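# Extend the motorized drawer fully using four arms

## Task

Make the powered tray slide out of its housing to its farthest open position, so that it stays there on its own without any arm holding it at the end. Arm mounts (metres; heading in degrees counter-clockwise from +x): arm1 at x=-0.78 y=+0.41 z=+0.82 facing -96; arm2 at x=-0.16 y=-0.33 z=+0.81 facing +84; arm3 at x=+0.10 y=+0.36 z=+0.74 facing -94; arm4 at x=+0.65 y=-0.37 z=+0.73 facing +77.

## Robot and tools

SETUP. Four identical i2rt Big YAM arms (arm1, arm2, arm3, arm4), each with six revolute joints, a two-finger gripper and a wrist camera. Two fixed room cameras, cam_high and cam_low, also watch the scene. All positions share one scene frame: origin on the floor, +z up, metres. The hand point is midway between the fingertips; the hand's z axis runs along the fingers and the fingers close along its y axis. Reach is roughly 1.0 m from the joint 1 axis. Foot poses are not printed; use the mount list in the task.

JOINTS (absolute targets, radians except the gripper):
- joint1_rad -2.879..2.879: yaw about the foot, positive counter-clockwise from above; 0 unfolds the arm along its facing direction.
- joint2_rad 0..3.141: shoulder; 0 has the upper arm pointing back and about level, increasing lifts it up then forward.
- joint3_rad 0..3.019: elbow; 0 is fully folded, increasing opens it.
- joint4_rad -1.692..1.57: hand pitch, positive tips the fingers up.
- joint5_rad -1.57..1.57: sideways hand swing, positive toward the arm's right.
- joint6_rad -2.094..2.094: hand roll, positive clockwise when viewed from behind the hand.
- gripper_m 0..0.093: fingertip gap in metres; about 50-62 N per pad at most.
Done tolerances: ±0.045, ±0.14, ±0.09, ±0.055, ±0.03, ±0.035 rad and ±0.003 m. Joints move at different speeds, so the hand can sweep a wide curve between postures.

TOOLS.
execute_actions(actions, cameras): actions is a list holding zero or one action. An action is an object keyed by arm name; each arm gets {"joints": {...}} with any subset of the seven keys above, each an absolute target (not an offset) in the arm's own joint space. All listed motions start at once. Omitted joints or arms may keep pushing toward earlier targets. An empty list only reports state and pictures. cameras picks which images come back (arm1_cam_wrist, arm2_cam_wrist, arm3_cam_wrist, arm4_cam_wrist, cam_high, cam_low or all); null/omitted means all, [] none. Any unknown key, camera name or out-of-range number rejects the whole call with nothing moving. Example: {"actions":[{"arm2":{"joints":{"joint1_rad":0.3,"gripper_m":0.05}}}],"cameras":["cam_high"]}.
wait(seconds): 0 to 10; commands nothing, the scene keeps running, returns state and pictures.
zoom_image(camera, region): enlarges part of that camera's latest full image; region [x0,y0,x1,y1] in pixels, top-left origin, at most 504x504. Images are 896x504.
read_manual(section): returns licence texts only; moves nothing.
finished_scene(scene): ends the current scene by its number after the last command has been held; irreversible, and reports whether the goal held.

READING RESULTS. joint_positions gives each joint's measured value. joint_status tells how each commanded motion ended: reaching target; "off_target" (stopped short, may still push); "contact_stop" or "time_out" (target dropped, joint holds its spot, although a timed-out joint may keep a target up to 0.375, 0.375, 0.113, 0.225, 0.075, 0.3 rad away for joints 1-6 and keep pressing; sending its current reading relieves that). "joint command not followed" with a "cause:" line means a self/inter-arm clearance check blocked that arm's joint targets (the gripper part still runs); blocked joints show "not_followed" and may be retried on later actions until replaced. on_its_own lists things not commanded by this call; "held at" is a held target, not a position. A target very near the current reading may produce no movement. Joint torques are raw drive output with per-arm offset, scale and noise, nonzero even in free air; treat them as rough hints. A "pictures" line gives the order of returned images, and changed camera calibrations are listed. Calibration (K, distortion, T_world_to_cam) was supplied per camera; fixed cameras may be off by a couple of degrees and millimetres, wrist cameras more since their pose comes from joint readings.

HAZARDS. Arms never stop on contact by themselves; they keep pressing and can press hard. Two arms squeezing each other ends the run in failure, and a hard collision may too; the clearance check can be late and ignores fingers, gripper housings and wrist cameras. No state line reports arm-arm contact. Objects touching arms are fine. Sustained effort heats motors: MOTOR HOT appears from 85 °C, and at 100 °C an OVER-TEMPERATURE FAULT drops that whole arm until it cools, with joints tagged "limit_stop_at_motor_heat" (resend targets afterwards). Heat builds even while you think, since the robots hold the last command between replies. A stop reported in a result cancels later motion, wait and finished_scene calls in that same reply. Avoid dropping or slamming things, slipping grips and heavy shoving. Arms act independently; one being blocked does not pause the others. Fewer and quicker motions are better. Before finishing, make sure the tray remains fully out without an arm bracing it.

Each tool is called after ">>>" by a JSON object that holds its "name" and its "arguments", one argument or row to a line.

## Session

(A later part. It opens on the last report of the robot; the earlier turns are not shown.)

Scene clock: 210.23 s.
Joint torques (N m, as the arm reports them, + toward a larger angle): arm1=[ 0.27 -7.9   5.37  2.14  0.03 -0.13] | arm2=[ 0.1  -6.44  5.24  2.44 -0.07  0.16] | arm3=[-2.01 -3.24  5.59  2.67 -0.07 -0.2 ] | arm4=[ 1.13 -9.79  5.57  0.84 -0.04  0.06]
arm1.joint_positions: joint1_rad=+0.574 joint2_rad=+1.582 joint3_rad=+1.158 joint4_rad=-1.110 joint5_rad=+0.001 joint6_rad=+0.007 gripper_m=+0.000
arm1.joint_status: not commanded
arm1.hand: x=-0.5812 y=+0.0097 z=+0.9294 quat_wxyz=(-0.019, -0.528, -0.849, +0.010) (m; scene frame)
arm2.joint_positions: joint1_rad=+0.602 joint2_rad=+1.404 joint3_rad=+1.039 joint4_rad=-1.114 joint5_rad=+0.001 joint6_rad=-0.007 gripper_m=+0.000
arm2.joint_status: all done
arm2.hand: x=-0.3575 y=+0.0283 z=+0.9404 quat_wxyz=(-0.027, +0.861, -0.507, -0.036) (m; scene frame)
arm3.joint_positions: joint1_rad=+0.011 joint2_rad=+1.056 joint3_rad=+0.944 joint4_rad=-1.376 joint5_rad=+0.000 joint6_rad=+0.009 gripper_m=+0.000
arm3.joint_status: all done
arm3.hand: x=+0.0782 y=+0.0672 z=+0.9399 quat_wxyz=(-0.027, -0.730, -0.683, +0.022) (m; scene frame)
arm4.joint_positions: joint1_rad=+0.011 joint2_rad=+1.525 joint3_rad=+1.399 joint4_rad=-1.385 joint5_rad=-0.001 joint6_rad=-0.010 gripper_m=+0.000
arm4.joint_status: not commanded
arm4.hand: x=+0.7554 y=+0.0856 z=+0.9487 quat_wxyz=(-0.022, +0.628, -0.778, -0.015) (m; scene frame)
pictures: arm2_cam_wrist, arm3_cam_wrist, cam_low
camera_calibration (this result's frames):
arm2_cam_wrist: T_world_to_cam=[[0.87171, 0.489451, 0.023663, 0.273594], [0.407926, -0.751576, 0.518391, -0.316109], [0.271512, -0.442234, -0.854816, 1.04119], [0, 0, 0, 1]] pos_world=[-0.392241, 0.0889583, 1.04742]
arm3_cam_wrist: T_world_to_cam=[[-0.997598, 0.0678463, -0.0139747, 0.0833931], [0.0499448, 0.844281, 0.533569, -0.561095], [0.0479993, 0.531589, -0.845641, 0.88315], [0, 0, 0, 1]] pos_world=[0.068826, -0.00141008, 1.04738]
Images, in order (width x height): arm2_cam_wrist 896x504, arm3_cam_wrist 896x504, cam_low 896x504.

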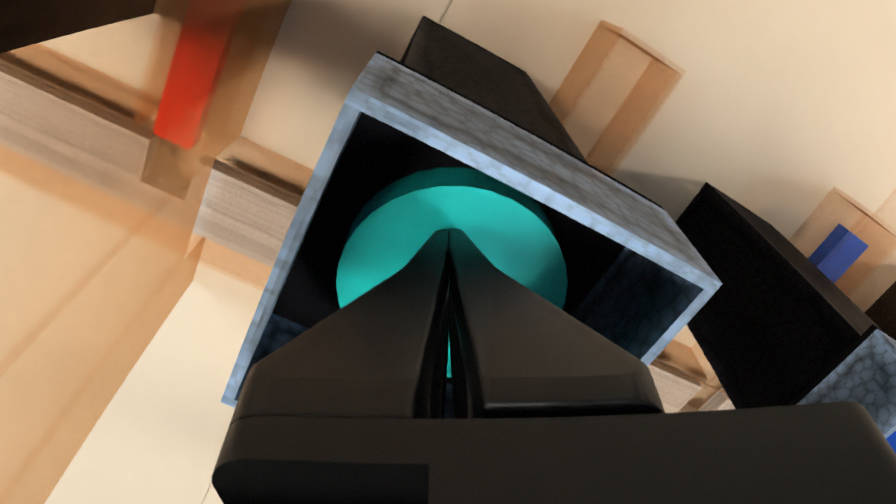

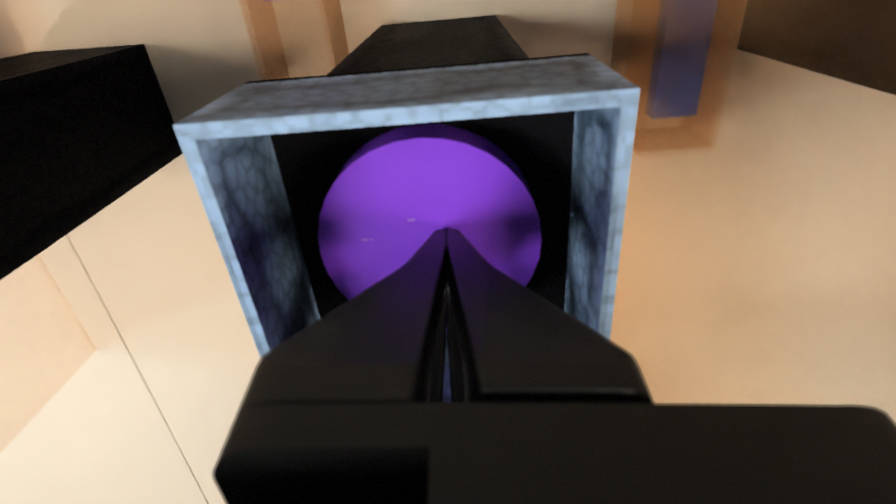

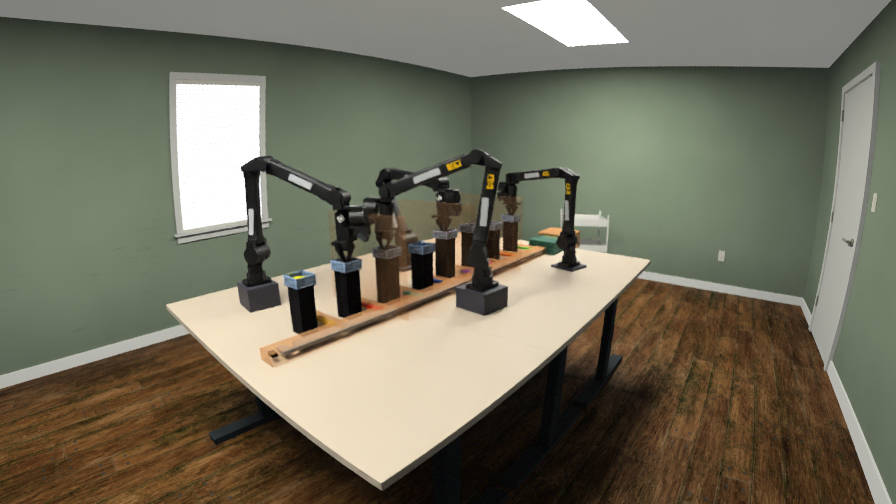

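>>> {"name": "wait", "arguments": {
  "seconds": 8
}}

Scene clock: 218.37 s.
Joint torques (N m, as the arm reports them, + toward a larger angle): arm1=[ 0.34 -7.87  5.4   2.16  0.03 -0.15] | arm2=[-0.53 -6.37  5.2   2.53 -0.06  0.17] | arm3=[-2.01 -3.22  5.55  2.68 -0.07 -0.2 ] | arm4=[ 1.12 -9.78  5.58  0.85 -0.03  0.06]
arm1.joint_positions: joint1_rad=+0.574 joint2_rad=+1.582 joint3_rad=+1.158 joint4_rad=-1.110 joint5_rad=+0.001 joint6_rad=+0.007 gripper_m=+0.000
arm1.joint_status: not commanded
arm1.hand: x=-0.5812 y=+0.0097 z=+0.9294 quat_wxyz=(-0.019, -0.528, -0.849, +0.010) (m; scene frame)
arm2.joint_positions: joint1_rad=+0.602 joint2_rad=+1.404 joint3_rad=+1.039 joint4_rad=-1.114 joint5_rad=+0.001 joint6_rad=-0.007 gripper_m=+0.000
arm2.joint_status: all done
arm2.hand: x=-0.3575 y=+0.0283 z=+0.9404 quat_wxyz=(-0.027, +0.861, -0.507, -0.036) (m; scene frame)
arm3.joint_positions: joint1_rad=+0.011 joint2_rad=+1.056 joint3_rad=+0.944 joint4_rad=-1.376 joint5_rad=+0.000 joint6_rad=+0.009 gripper_m=+0.000
arm3.joint_status: all done
arm3.hand: x=+0.0782 y=+0.0672 z=+0.9399 quat_wxyz=(-0.027, -0.730, -0.683, +0.022) (m; scene frame)
arm4.joint_positions: joint1_rad=+0.011 joint2_rad=+1.525 joint3_rad=+1.399 joint4_rad=-1.385 joint5_rad=-0.001 joint6_rad=-0.010 gripper_m=+0.000
arm4.joint_status: not commanded
arm4.hand: x=+0.7554 y=+0.0856 z=+0.9487 quat_wxyz=(-0.022, +0.628, -0.778, -0.015) (m; scene frame)
wait: 8.00 s; at rest by 0.13 s
pictures: arm1_cam_wrist, arm2_cam_wrist, arm3_cam_wrist, arm4_cam_wrist, cam_high, cam_low
camera_calibration (this result's frames):
arm1_cam_wrist: T_world_to_cam=[[-0.896834, -0.44213, -0.0144667, -0.504638], [-0.374868, 0.742221, 0.555502, -0.7372], [-0.234867, 0.503617, -0.831389, 0.75224], [0, 0, 0, 1]] pos_world=[-0.552253, -0.0547912, 1.02762]
arm2_cam_wrist: T_world_to_cam=[[0.87171, 0.489451, 0.023663, 0.273594], [0.407926, -0.751576, 0.518391, -0.316109], [0.271512, -0.442234, -0.854816, 1.04119], [0, 0, 0, 1]] pos_world=[-0.392241, 0.0889583, 1.04742]
arm3_cam_wrist: T_world_to_cam=[[-0.997598, 0.0678463, -0.0139747, 0.0833931], [0.0499448, 0.844281, 0.533569, -0.561095], [0.0479993, 0.531589, -0.845641, 0.88315], [0, 0, 0, 1]] pos_world=[0.068826, -0.00141008, 1.04738]
arm4_cam_wrist: T_world_to_cam=[[0.977917, -0.208415, 0.0155467, -0.737592], [-0.182591, -0.815815, 0.548732, -0.307054], [-0.101681, -0.539453, -0.835854, 1.04055], [0, 0, 0, 1]] pos_world=[0.771042, 0.157102, 1.0497]
Images, in order (width x height): arm1_cam_wrist 896x504, arm2_cam_wrist 896x504, arm3_cam_wrist 896x504, arm4_cam_wrist 896x504, cam_high 896x504, cam_low 896x504.

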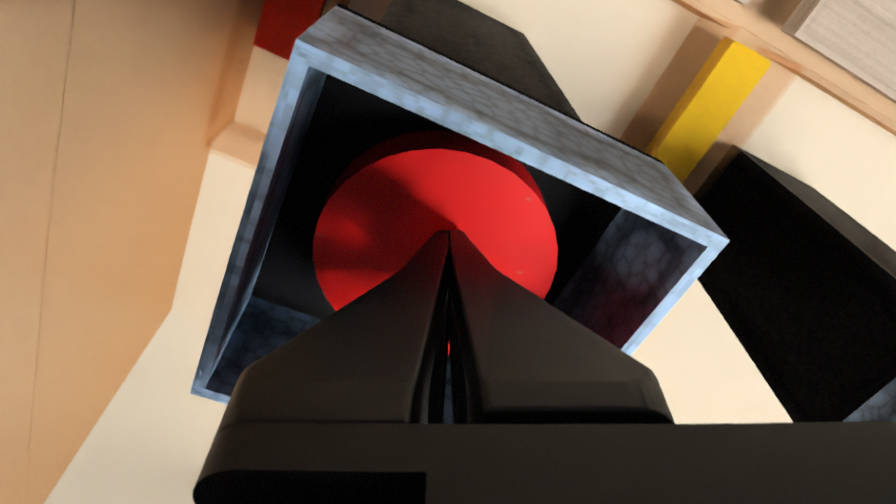

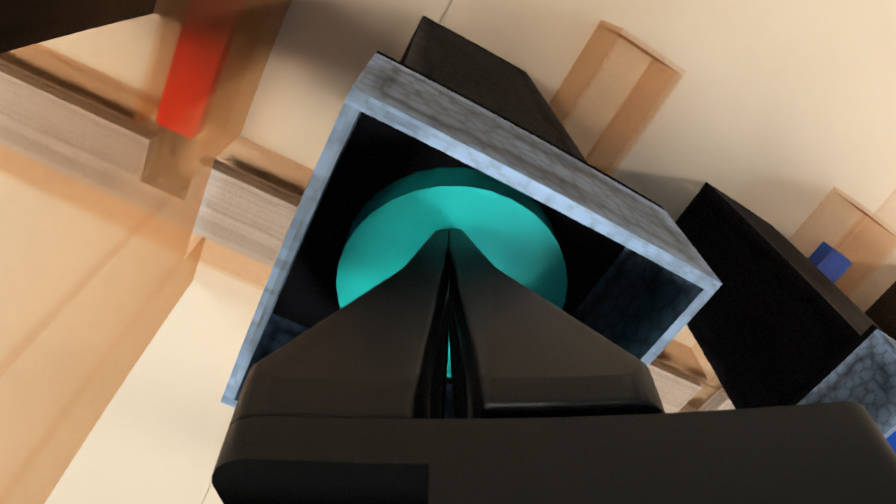

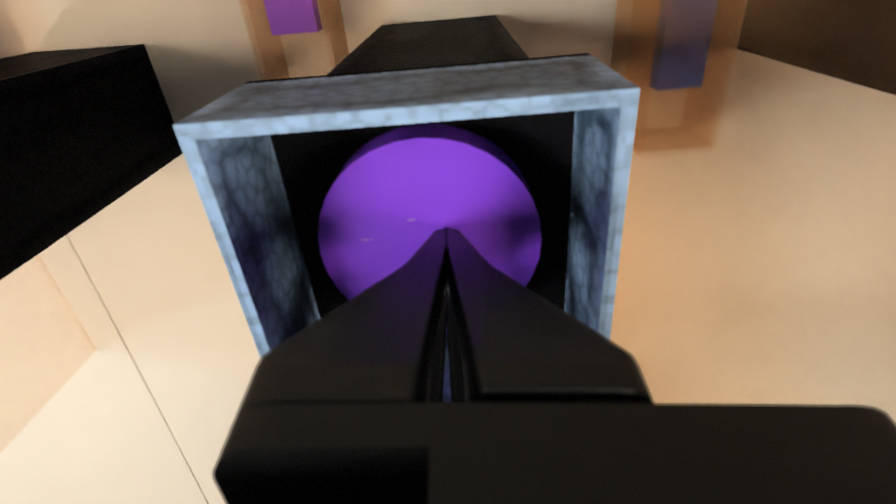

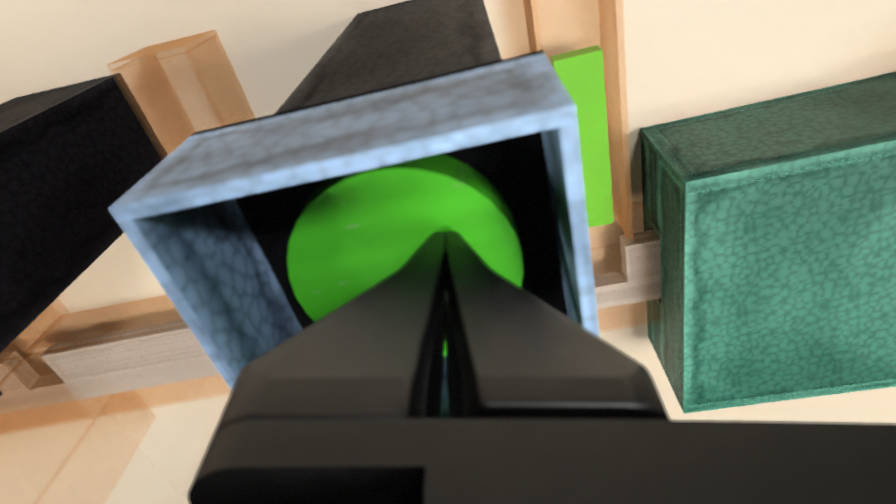

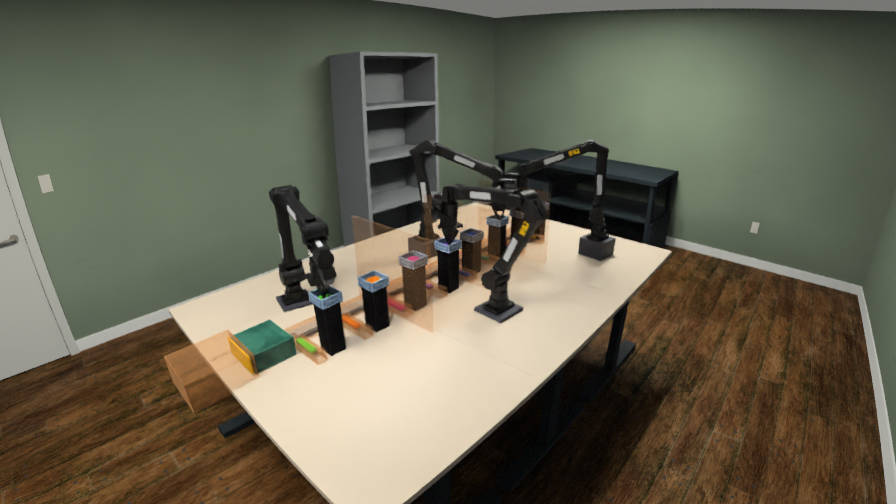

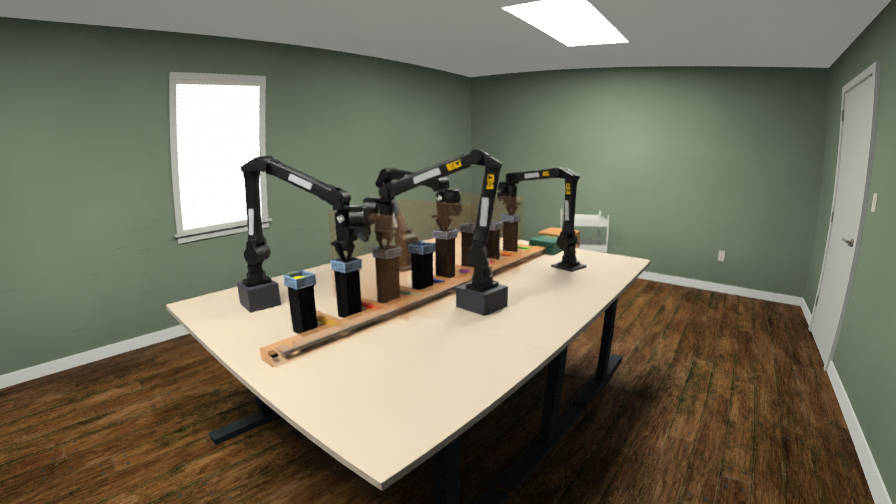

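>>> {"name": "wait", "arguments": {
  "seconds": 4
}}

Scene clock: 222.43 s.
Joint torques (N m, as the arm reports them, + toward a larger angle): arm1=[ 0.25 -7.85  5.39  2.12  0.01 -0.14] | arm2=[-0.56 -6.21  5.19  2.58 -0.05  0.19] | arm3=[-2.01 -3.19  5.55  2.67 -0.07 -0.2 ] | arm4=[ 1.12 -9.81  5.57  0.83 -0.04  0.06]
arm1.joint_positions: joint1_rad=+0.574 joint2_rad=+1.582 joint3_rad=+1.158 joint4_rad=-1.110 joint5_rad=+0.001 joint6_rad=+0.007 gripper_m=+0.000
arm1.joint_status: not commanded
arm1.hand: x=-0.5812 y=+0.0097 z=+0.9294 quat_wxyz=(-0.019, -0.528, -0.849, +0.010) (m; scene frame)
arm2.joint_positions: joint1_rad=+0.602 joint2_rad=+1.404 joint3_rad=+1.039 joint4_rad=-1.114 joint5_rad=+0.001 joint6_rad=-0.007 gripper_m=+0.000
arm2.joint_status: all done
arm2.hand: x=-0.3575 y=+0.0283 z=+0.9404 quat_wxyz=(-0.027, +0.861, -0.507, -0.036) (m; scene frame)
arm3.joint_positions: joint1_rad=+0.011 joint2_rad=+1.056 joint3_rad=+0.944 joint4_rad=-1.376 joint5_rad=+0.000 joint6_rad=+0.009 gripper_m=+0.000
arm3.joint_status: all done
arm3.hand: x=+0.0782 y=+0.0672 z=+0.9399 quat_wxyz=(-0.027, -0.730, -0.683, +0.022) (m; scene frame)
arm4.joint_positions: joint1_rad=+0.011 joint2_rad=+1.525 joint3_rad=+1.399 joint4_rad=-1.385 joint5_rad=-0.001 joint6_rad=-0.010 gripper_m=+0.000
arm4.joint_status: not commanded
arm4.hand: x=+0.7554 y=+0.0856 z=+0.9487 quat_wxyz=(-0.022, +0.628, -0.778, -0.015) (m; scene frame)
wait: 4.00 s; at rest by 0.20 s
pictures: arm1_cam_wrist, arm2_cam_wrist, arm3_cam_wrist, arm4_cam_wrist, cam_high, cam_low
camera_calibration (this result's frames):
arm1_cam_wrist: T_world_to_cam=[[-0.896834, -0.44213, -0.0144667, -0.504638], [-0.374868, 0.742221, 0.555502, -0.7372], [-0.234867, 0.503617, -0.831389, 0.75224], [0, 0, 0, 1]] pos_world=[-0.552253, -0.0547912, 1.02762]
arm2_cam_wrist: T_world_to_cam=[[0.87171, 0.489451, 0.023663, 0.273594], [0.407926, -0.751576, 0.518391, -0.316109], [0.271512, -0.442234, -0.854816, 1.04119], [0, 0, 0, 1]] pos_world=[-0.392241, 0.0889583, 1.04742]
arm3_cam_wrist: T_world_to_cam=[[-0.997598, 0.0678463, -0.0139747, 0.0833931], [0.0499448, 0.844281, 0.533569, -0.561095], [0.0479993, 0.531589, -0.845641, 0.88315], [0, 0, 0, 1]] pos_world=[0.068826, -0.00141008, 1.04738]
arm4_cam_wrist: T_world_to_cam=[[0.977917, -0.208415, 0.0155467, -0.737592], [-0.182591, -0.815815, 0.548732, -0.307054], [-0.101681, -0.539453, -0.835854, 1.04055], [0, 0, 0, 1]] pos_world=[0.771042, 0.157102, 1.0497]
Images, in order (width x height): arm1_cam_wrist 896x504, arm2_cam_wrist 896x504, arm3_cam_wrist 896x504, arm4_cam_wrist 896x504, cam_high 896x504, cam_low 896x504.

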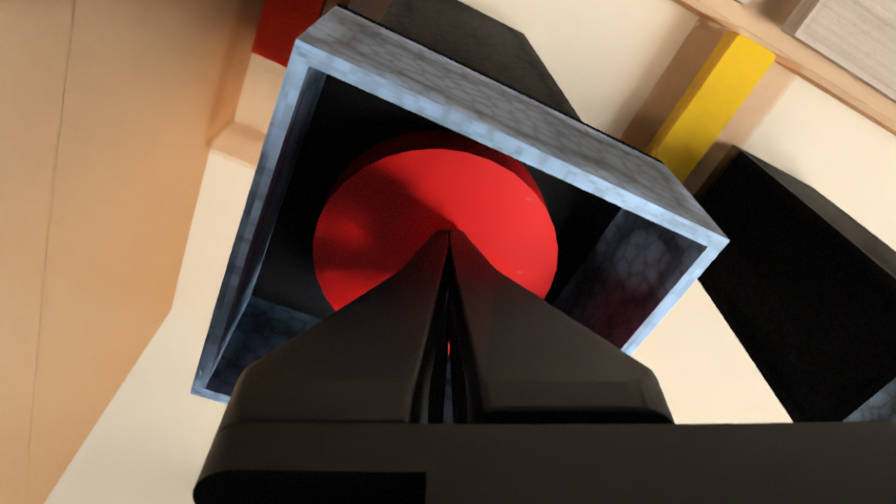

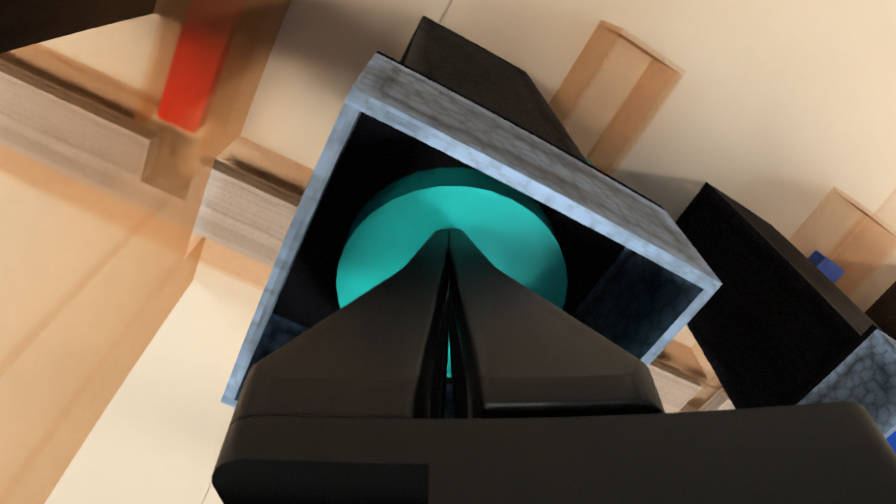

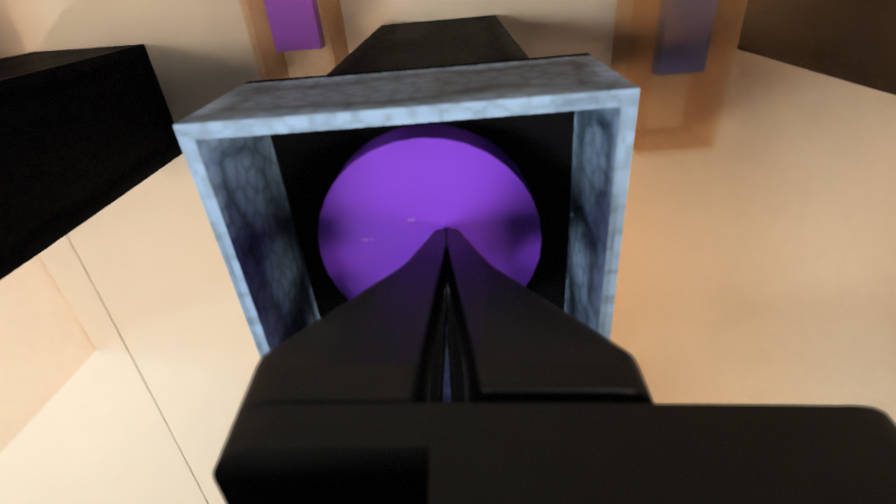

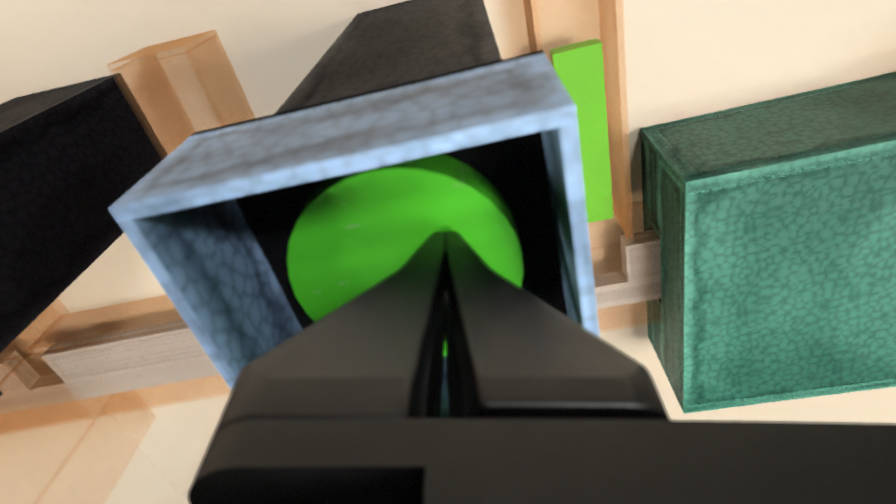

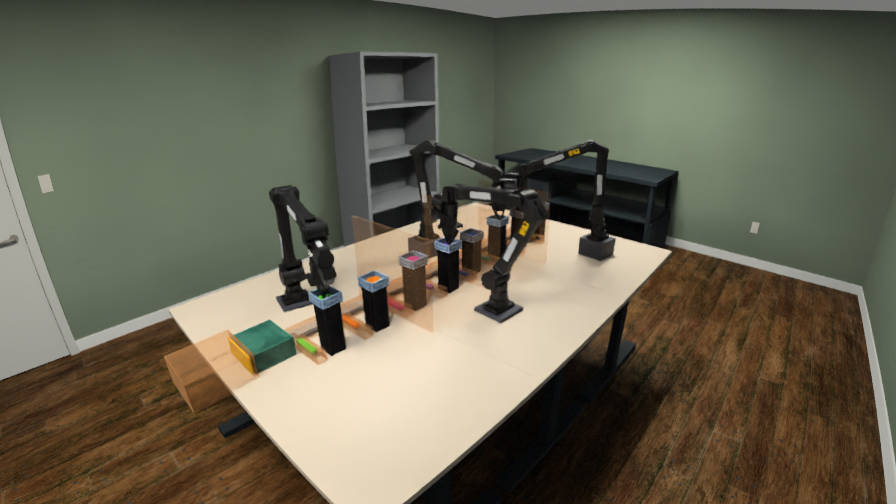

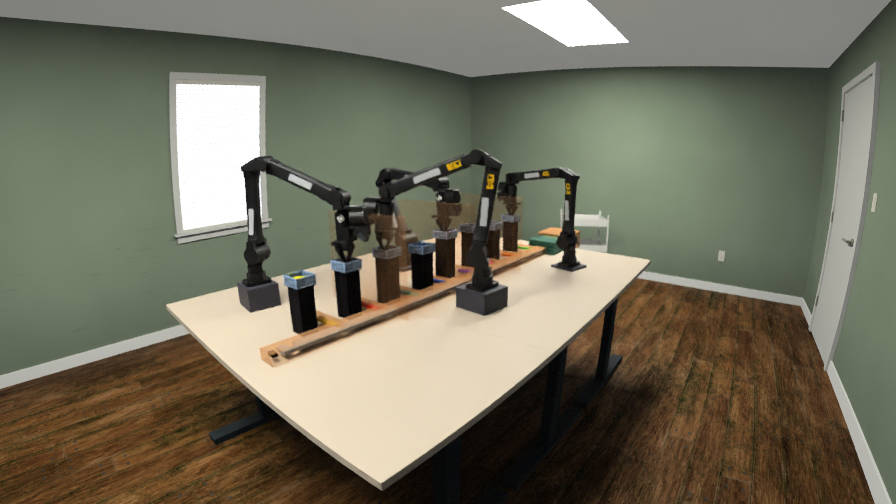

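>>> {"name": "wait", "arguments": {
  "seconds": 2
}}

Scene clock: 224.83 s.
Joint torques (N m, as the arm reports them, + toward a larger angle): arm1=[ 0.28 -7.94  5.37  2.16  0.03 -0.13] | arm2=[-0.61 -5.71  5.24  2.47 -0.04  0.17] | arm3=[-2.06 -3.19  5.59  2.67 -0.06 -0.21] | arm4=[ 1.09 -9.79  5.57  0.84 -0.03  0.06]
arm1.joint_positions: joint1_rad=+0.574 joint2_rad=+1.582 joint3_rad=+1.158 joint4_rad=-1.110 joint5_rad=+0.001 joint6_rad=+0.007 gripper_m=+0.000
arm1.joint_status: not commanded
arm1.hand: x=-0.5812 y=+0.0097 z=+0.9294 quat_wxyz=(-0.019, -0.528, -0.849, +0.010) (m; scene frame)
arm2.joint_positions: joint1_rad=+0.602 joint2_rad=+1.404 joint3_rad=+1.039 joint4_rad=-1.114 joint5_rad=+0.001 joint6_rad=-0.007 gripper_m=+0.000
arm2.joint_status: all done
arm2.hand: x=-0.3575 y=+0.0283 z=+0.9404 quat_wxyz=(-0.027, +0.861, -0.507, -0.036) (m; scene frame)
arm3.joint_positions: joint1_rad=+0.011 joint2_rad=+1.056 joint3_rad=+0.944 joint4_rad=-1.376 joint5_rad=+0.000 joint6_rad=+0.009 gripper_m=+0.000
arm3.joint_status: all done
arm3.hand: x=+0.0782 y=+0.0672 z=+0.9399 quat_wxyz=(-0.027, -0.730, -0.683, +0.022) (m; scene frame)
arm4.joint_positions: joint1_rad=+0.011 joint2_rad=+1.525 joint3_rad=+1.399 joint4_rad=-1.385 joint5_rad=-0.001 joint6_rad=-0.010 gripper_m=+0.000
arm4.joint_status: not commanded
arm4.hand: x=+0.7554 y=+0.0856 z=+0.9487 quat_wxyz=(-0.022, +0.628, -0.778, -0.015) (m; scene frame)
wait: 2.00 s; at rest from the start
pictures: arm1_cam_wrist, arm2_cam_wrist, arm3_cam_wrist, arm4_cam_wrist, cam_high, cam_low
camera_calibration (this result's frames):
arm1_cam_wrist: T_world_to_cam=[[-0.896834, -0.44213, -0.0144667, -0.504638], [-0.374868, 0.742221, 0.555502, -0.7372], [-0.234867, 0.503617, -0.831389, 0.75224], [0, 0, 0, 1]] pos_world=[-0.552253, -0.0547912, 1.02762]
arm2_cam_wrist: T_world_to_cam=[[0.87171, 0.489451, 0.023663, 0.273594], [0.407926, -0.751576, 0.518391, -0.316109], [0.271512, -0.442234, -0.854816, 1.04119], [0, 0, 0, 1]] pos_world=[-0.392241, 0.0889583, 1.04742]
arm3_cam_wrist: T_world_to_cam=[[-0.997598, 0.0678463, -0.0139747, 0.0833931], [0.0499448, 0.844281, 0.533569, -0.561095], [0.0479993, 0.531589, -0.845641, 0.88315], [0, 0, 0, 1]] pos_world=[0.068826, -0.00141008, 1.04738]
arm4_cam_wrist: T_world_to_cam=[[0.977917, -0.208415, 0.0155467, -0.737592], [-0.182591, -0.815815, 0.548732, -0.307054], [-0.101681, -0.539453, -0.835854, 1.04055], [0, 0, 0, 1]] pos_world=[0.771042, 0.157102, 1.0497]
Images, in order (width x height): arm1_cam_wrist 896x504, arm2_cam_wrist 896x504, arm3_cam_wrist 896x504, arm4_cam_wrist 896x504, cam_high 896x504, cam_low 896x504.

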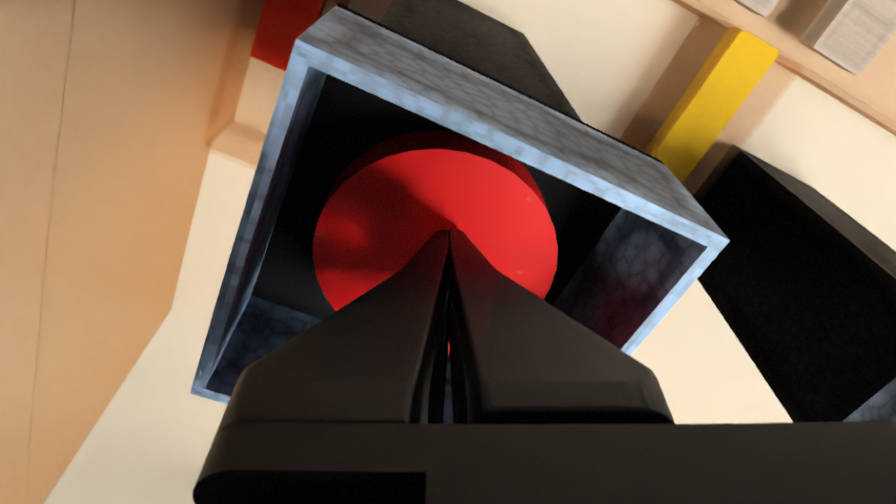

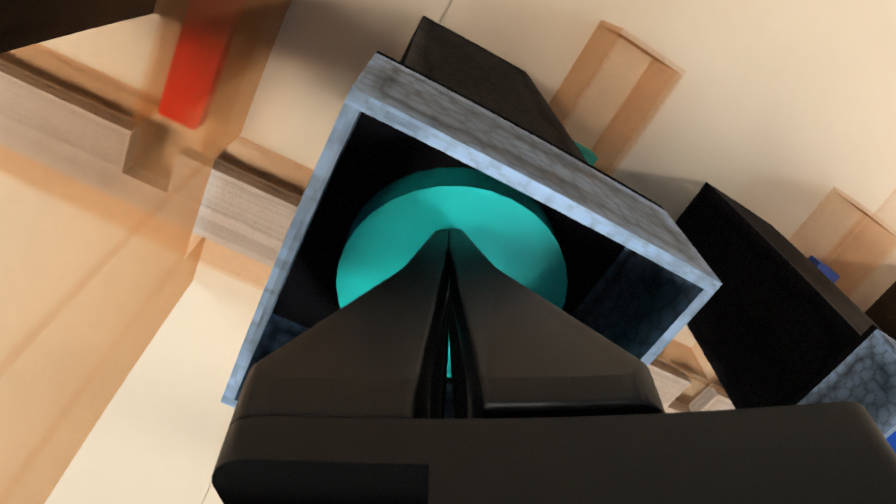

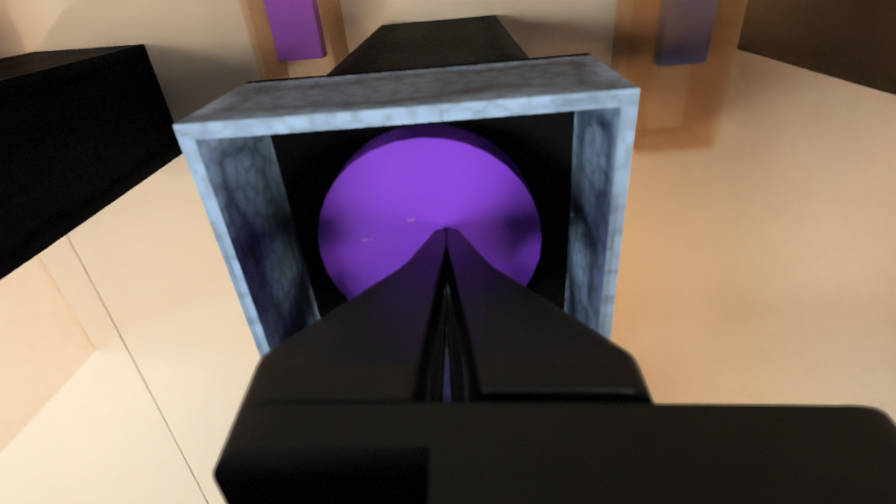

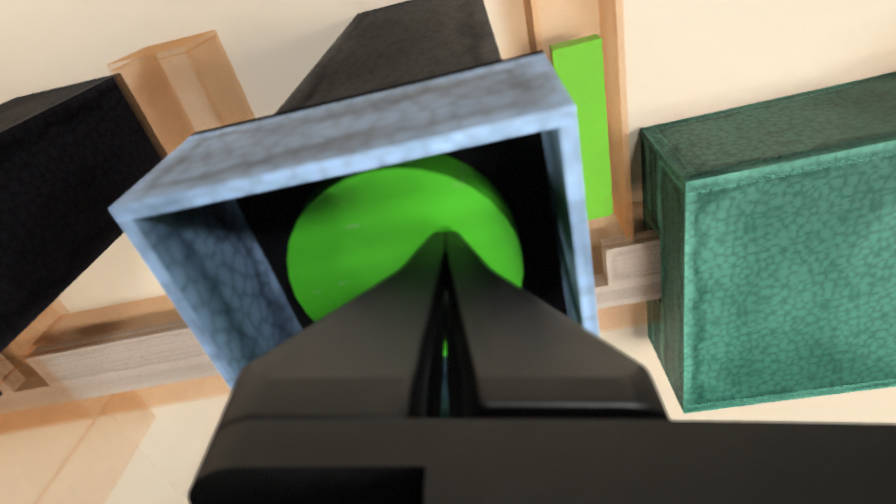

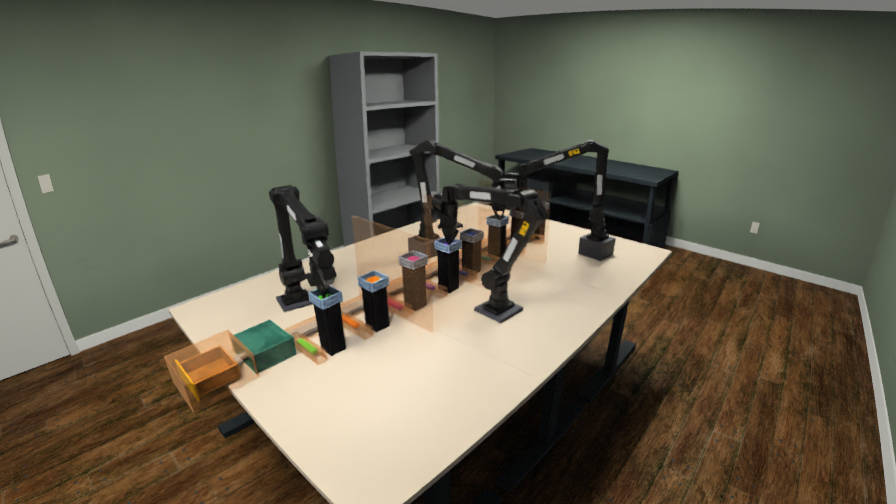

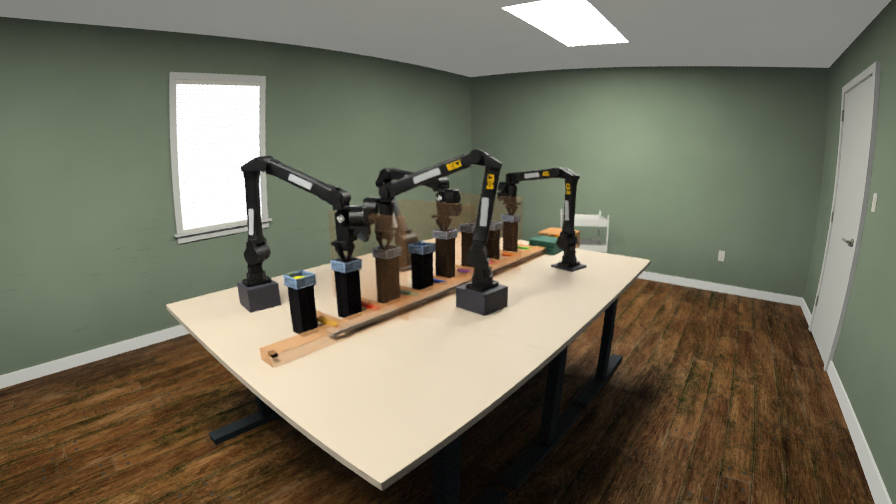

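>>> {"name": "wait", "arguments": {
  "seconds": 2
}}

Scene clock: 226.87 s.
Joint torques (N m, as the arm reports them, + toward a larger angle): arm1=[ 0.38 -7.93  5.35  2.13  0.03 -0.14] | arm2=[-0.01 -6.48  5.08  2.62 -0.05  0.12] | arm3=[-2.05 -3.26  5.57  2.69 -0.07 -0.2 ] | arm4=[ 1.1  -9.85  5.58  0.84 -0.04  0.06]
arm1.joint_positions: joint1_rad=+0.574 joint2_rad=+1.582 joint3_rad=+1.158 joint4_rad=-1.110 joint5_rad=+0.001 joint6_rad=+0.007 gripper_m=+0.000
arm1.joint_status: not commanded
arm1.hand: x=-0.5812 y=+0.0097 z=+0.9294 quat_wxyz=(-0.019, -0.528, -0.849, +0.010) (m; scene frame)
arm2.joint_positions: joint1_rad=+0.602 joint2_rad=+1.404 joint3_rad=+1.039 joint4_rad=-1.114 joint5_rad=+0.001 joint6_rad=-0.007 gripper_m=+0.000
arm2.joint_status: all done
arm2.hand: x=-0.3575 y=+0.0283 z=+0.9404 quat_wxyz=(-0.027, +0.861, -0.507, -0.036) (m; scene frame)
arm3.joint_positions: joint1_rad=+0.011 joint2_rad=+1.056 joint3_rad=+0.944 joint4_rad=-1.376 joint5_rad=+0.000 joint6_rad=+0.009 gripper_m=+0.000
arm3.joint_status: all done
arm3.hand: x=+0.0782 y=+0.0672 z=+0.9399 quat_wxyz=(-0.027, -0.730, -0.683, +0.022) (m; scene frame)
arm4.joint_positions: joint1_rad=+0.011 joint2_rad=+1.525 joint3_rad=+1.399 joint4_rad=-1.385 joint5_rad=-0.001 joint6_rad=-0.010 gripper_m=+0.000
arm4.joint_status: not commanded
arm4.hand: x=+0.7554 y=+0.0856 z=+0.9487 quat_wxyz=(-0.022, +0.628, -0.778, -0.015) (m; scene frame)
wait: 2.00 s; at rest by 0.23 s
pictures: arm1_cam_wrist, arm2_cam_wrist, arm3_cam_wrist, arm4_cam_wrist, cam_high, cam_low
camera_calibration (this result's frames):
arm1_cam_wrist: T_world_to_cam=[[-0.896834, -0.44213, -0.0144667, -0.504638], [-0.374868, 0.742221, 0.555502, -0.7372], [-0.234867, 0.503617, -0.831389, 0.75224], [0, 0, 0, 1]] pos_world=[-0.552253, -0.0547912, 1.02762]
arm2_cam_wrist: T_world_to_cam=[[0.87171, 0.489451, 0.023663, 0.273594], [0.407926, -0.751576, 0.518391, -0.316109], [0.271512, -0.442234, -0.854816, 1.04119], [0, 0, 0, 1]] pos_world=[-0.392241, 0.0889583, 1.04742]
arm3_cam_wrist: T_world_to_cam=[[-0.997598, 0.0678463, -0.0139747, 0.0833931], [0.0499448, 0.844281, 0.533569, -0.561095], [0.0479993, 0.531589, -0.845641, 0.88315], [0, 0, 0, 1]] pos_world=[0.068826, -0.00141008, 1.04738]
arm4_cam_wrist: T_world_to_cam=[[0.977917, -0.208415, 0.0155467, -0.737592], [-0.182591, -0.815815, 0.548732, -0.307054], [-0.101681, -0.539453, -0.835854, 1.04055], [0, 0, 0, 1]] pos_world=[0.771042, 0.157102, 1.0497]
Images, in order (width x height): arm1_cam_wrist 896x504, arm2_cam_wrist 896x504, arm3_cam_wrist 896x504, arm4_cam_wrist 896x504, cam_high 896x504, cam_low 896x504.

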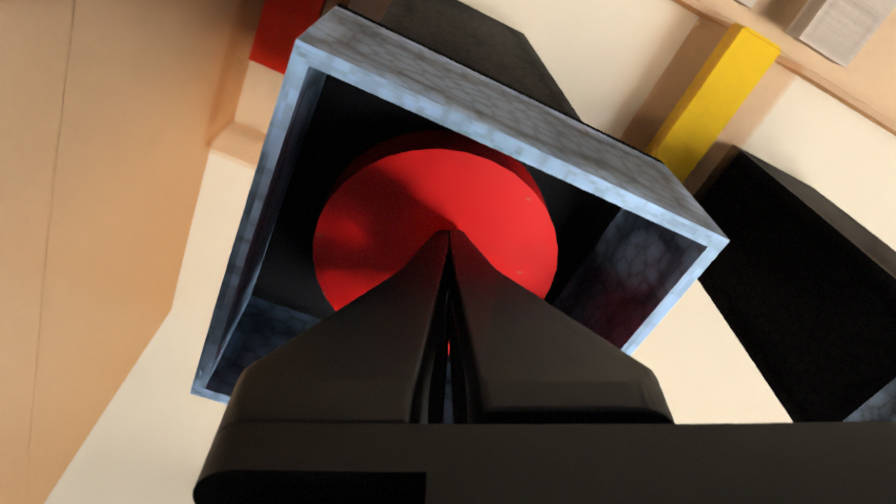

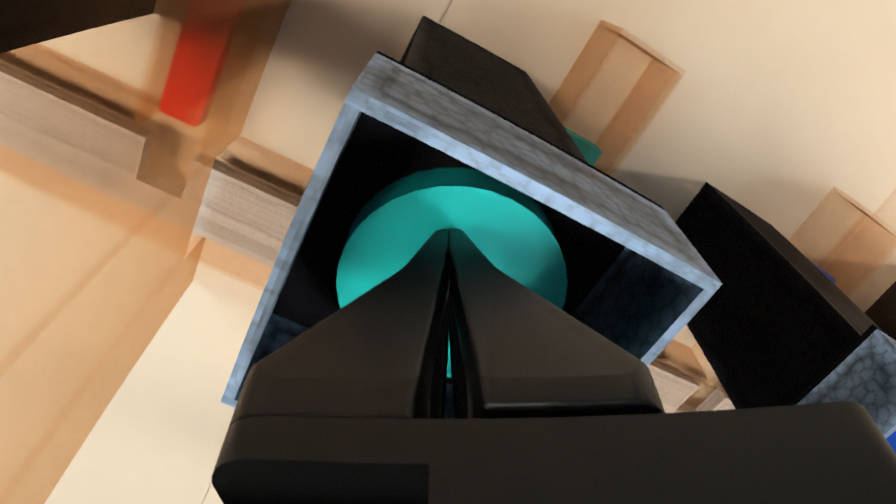

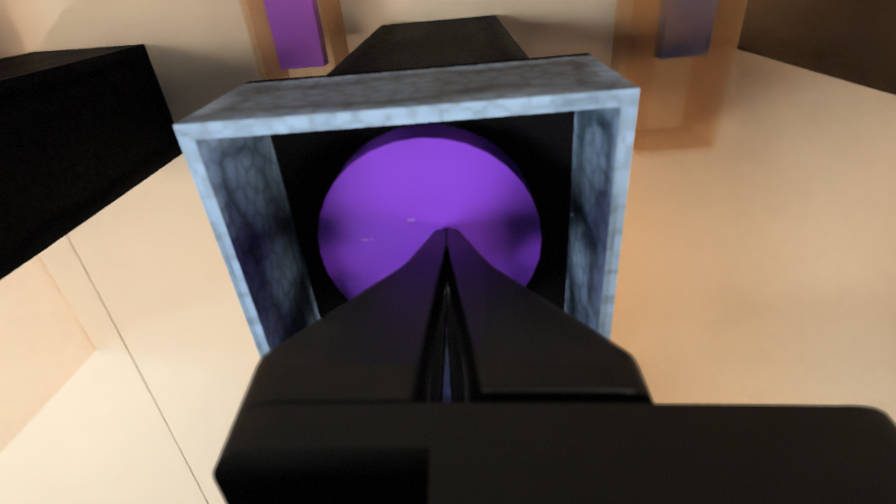

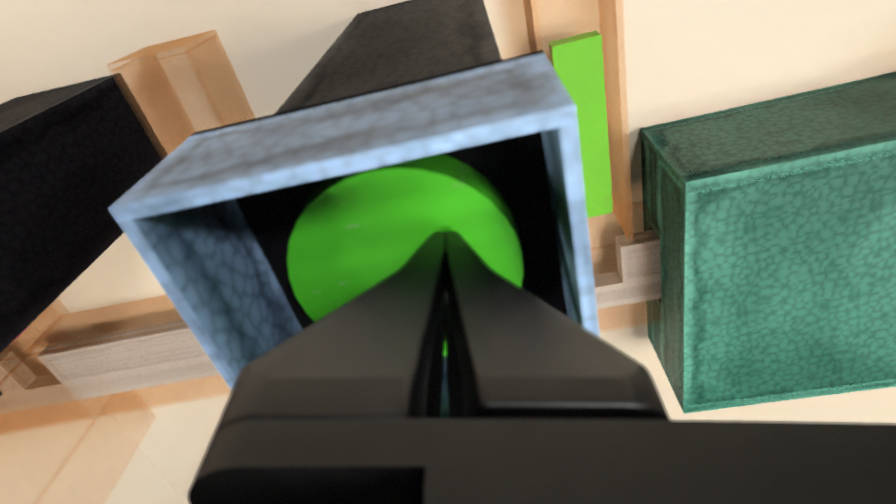

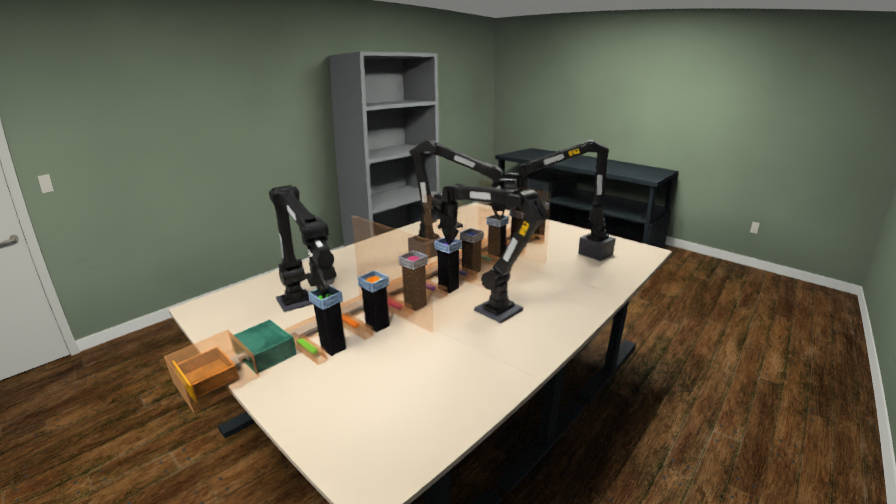

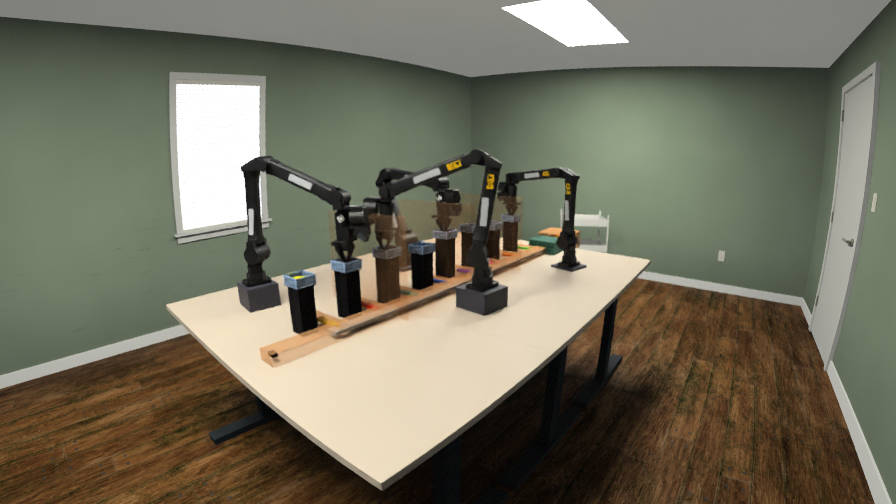

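>>> {"name": "zoom_image", "arguments": {
  "camera": "cam_high",
  "region": [150, 280, 350, 420]
}}

Region (150, 280, 350, 420) of cam_high's 896x504 image, scaled by 2.520, with more detail than that image has; it fills the top 353 rows of this view, and the rest is white.

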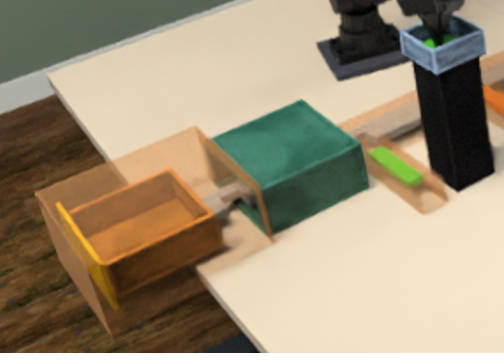

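>>> {"name": "execute_actions", "arguments": {
  "actions": [],
  "cameras": ["cam_high"]
}}

>>> {"name": "zoom_image", "arguments": {
  "camera": "cam_high",
  "region": [150, 280, 350, 420]
}}

Scene clock: 227.13 s.
Joint torques (N m, as the arm reports them, + toward a larger angle): arm1=[ 0.3  -8.01  5.36  2.13  0.03 -0.15] | arm2=[-0.09 -6.57  5.15  2.44 -0.08  0.19] | arm3=[-2.12 -3.25  5.55  2.67 -0.06 -0.2 ] | arm4=[ 1.11 -9.83  5.58  0.84 -0.04  0.06]
arm1.joint_positions: joint1_rad=+0.574 joint2_rad=+1.582 joint3_rad=+1.158 joint4_rad=-1.110 joint5_rad=+0.001 joint6_rad=+0.007 gripper_m=+0.000
arm1.joint_status: not commanded
arm1.hand: x=-0.5812 y=+0.0097 z=+0.9294 quat_wxyz=(-0.019, -0.528, -0.849, +0.010) (m; scene frame)
arm2.joint_positions: joint1_rad=+0.602 joint2_rad=+1.404 joint3_rad=+1.039 joint4_rad=-1.114 joint5_rad=+0.001 joint6_rad=-0.007 gripper_m=+0.000
arm2.joint_status: all done
arm2.hand: x=-0.3575 y=+0.0283 z=+0.9404 quat_wxyz=(-0.027, +0.861, -0.507, -0.036) (m; scene frame)
arm3.joint_positions: joint1_rad=+0.011 joint2_rad=+1.056 joint3_rad=+0.944 joint4_rad=-1.376 joint5_rad=+0.000 joint6_rad=+0.009 gripper_m=+0.000
arm3.joint_status: all done
arm3.hand: x=+0.0782 y=+0.0672 z=+0.9399 quat_wxyz=(-0.027, -0.730, -0.683, +0.022) (m; scene frame)
arm4.joint_positions: joint1_rad=+0.011 joint2_rad=+1.525 joint3_rad=+1.399 joint4_rad=-1.385 joint5_rad=-0.001 joint6_rad=-0.010 gripper_m=+0.000
arm4.joint_status: not commanded
arm4.hand: x=+0.7554 y=+0.0856 z=+0.9487 quat_wxyz=(-0.022, +0.628, -0.778, -0.015) (m; scene frame)
pictures: cam_high
Images, in order (width x height): cam_high 896x504.

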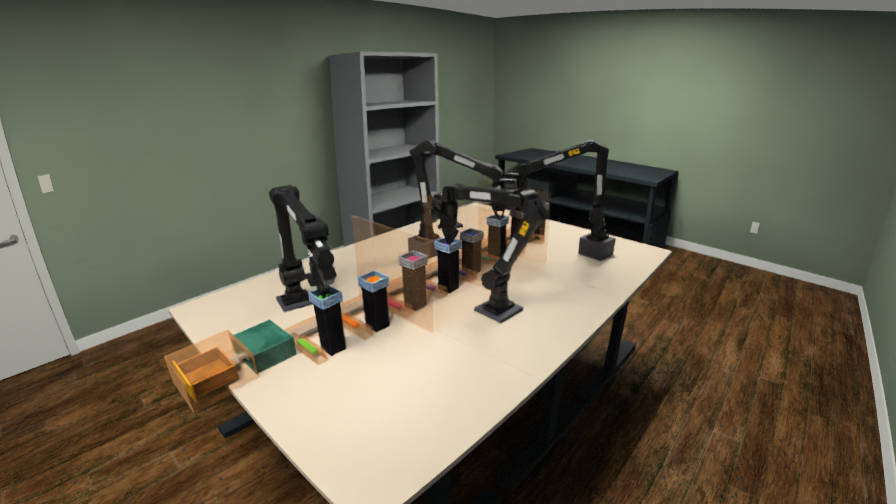

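Region (150, 280, 350, 420) of cam_high's 896x504 image, scaled by 2.520, with more detail than that image has; it fills the top 353 rows of this view, and the rest is white.

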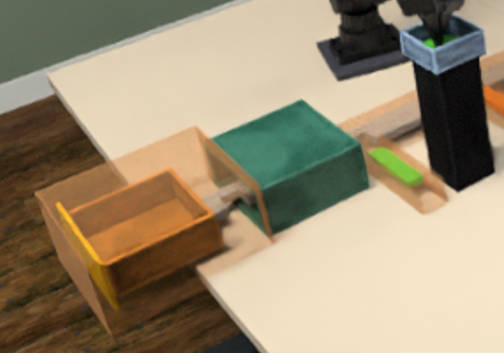

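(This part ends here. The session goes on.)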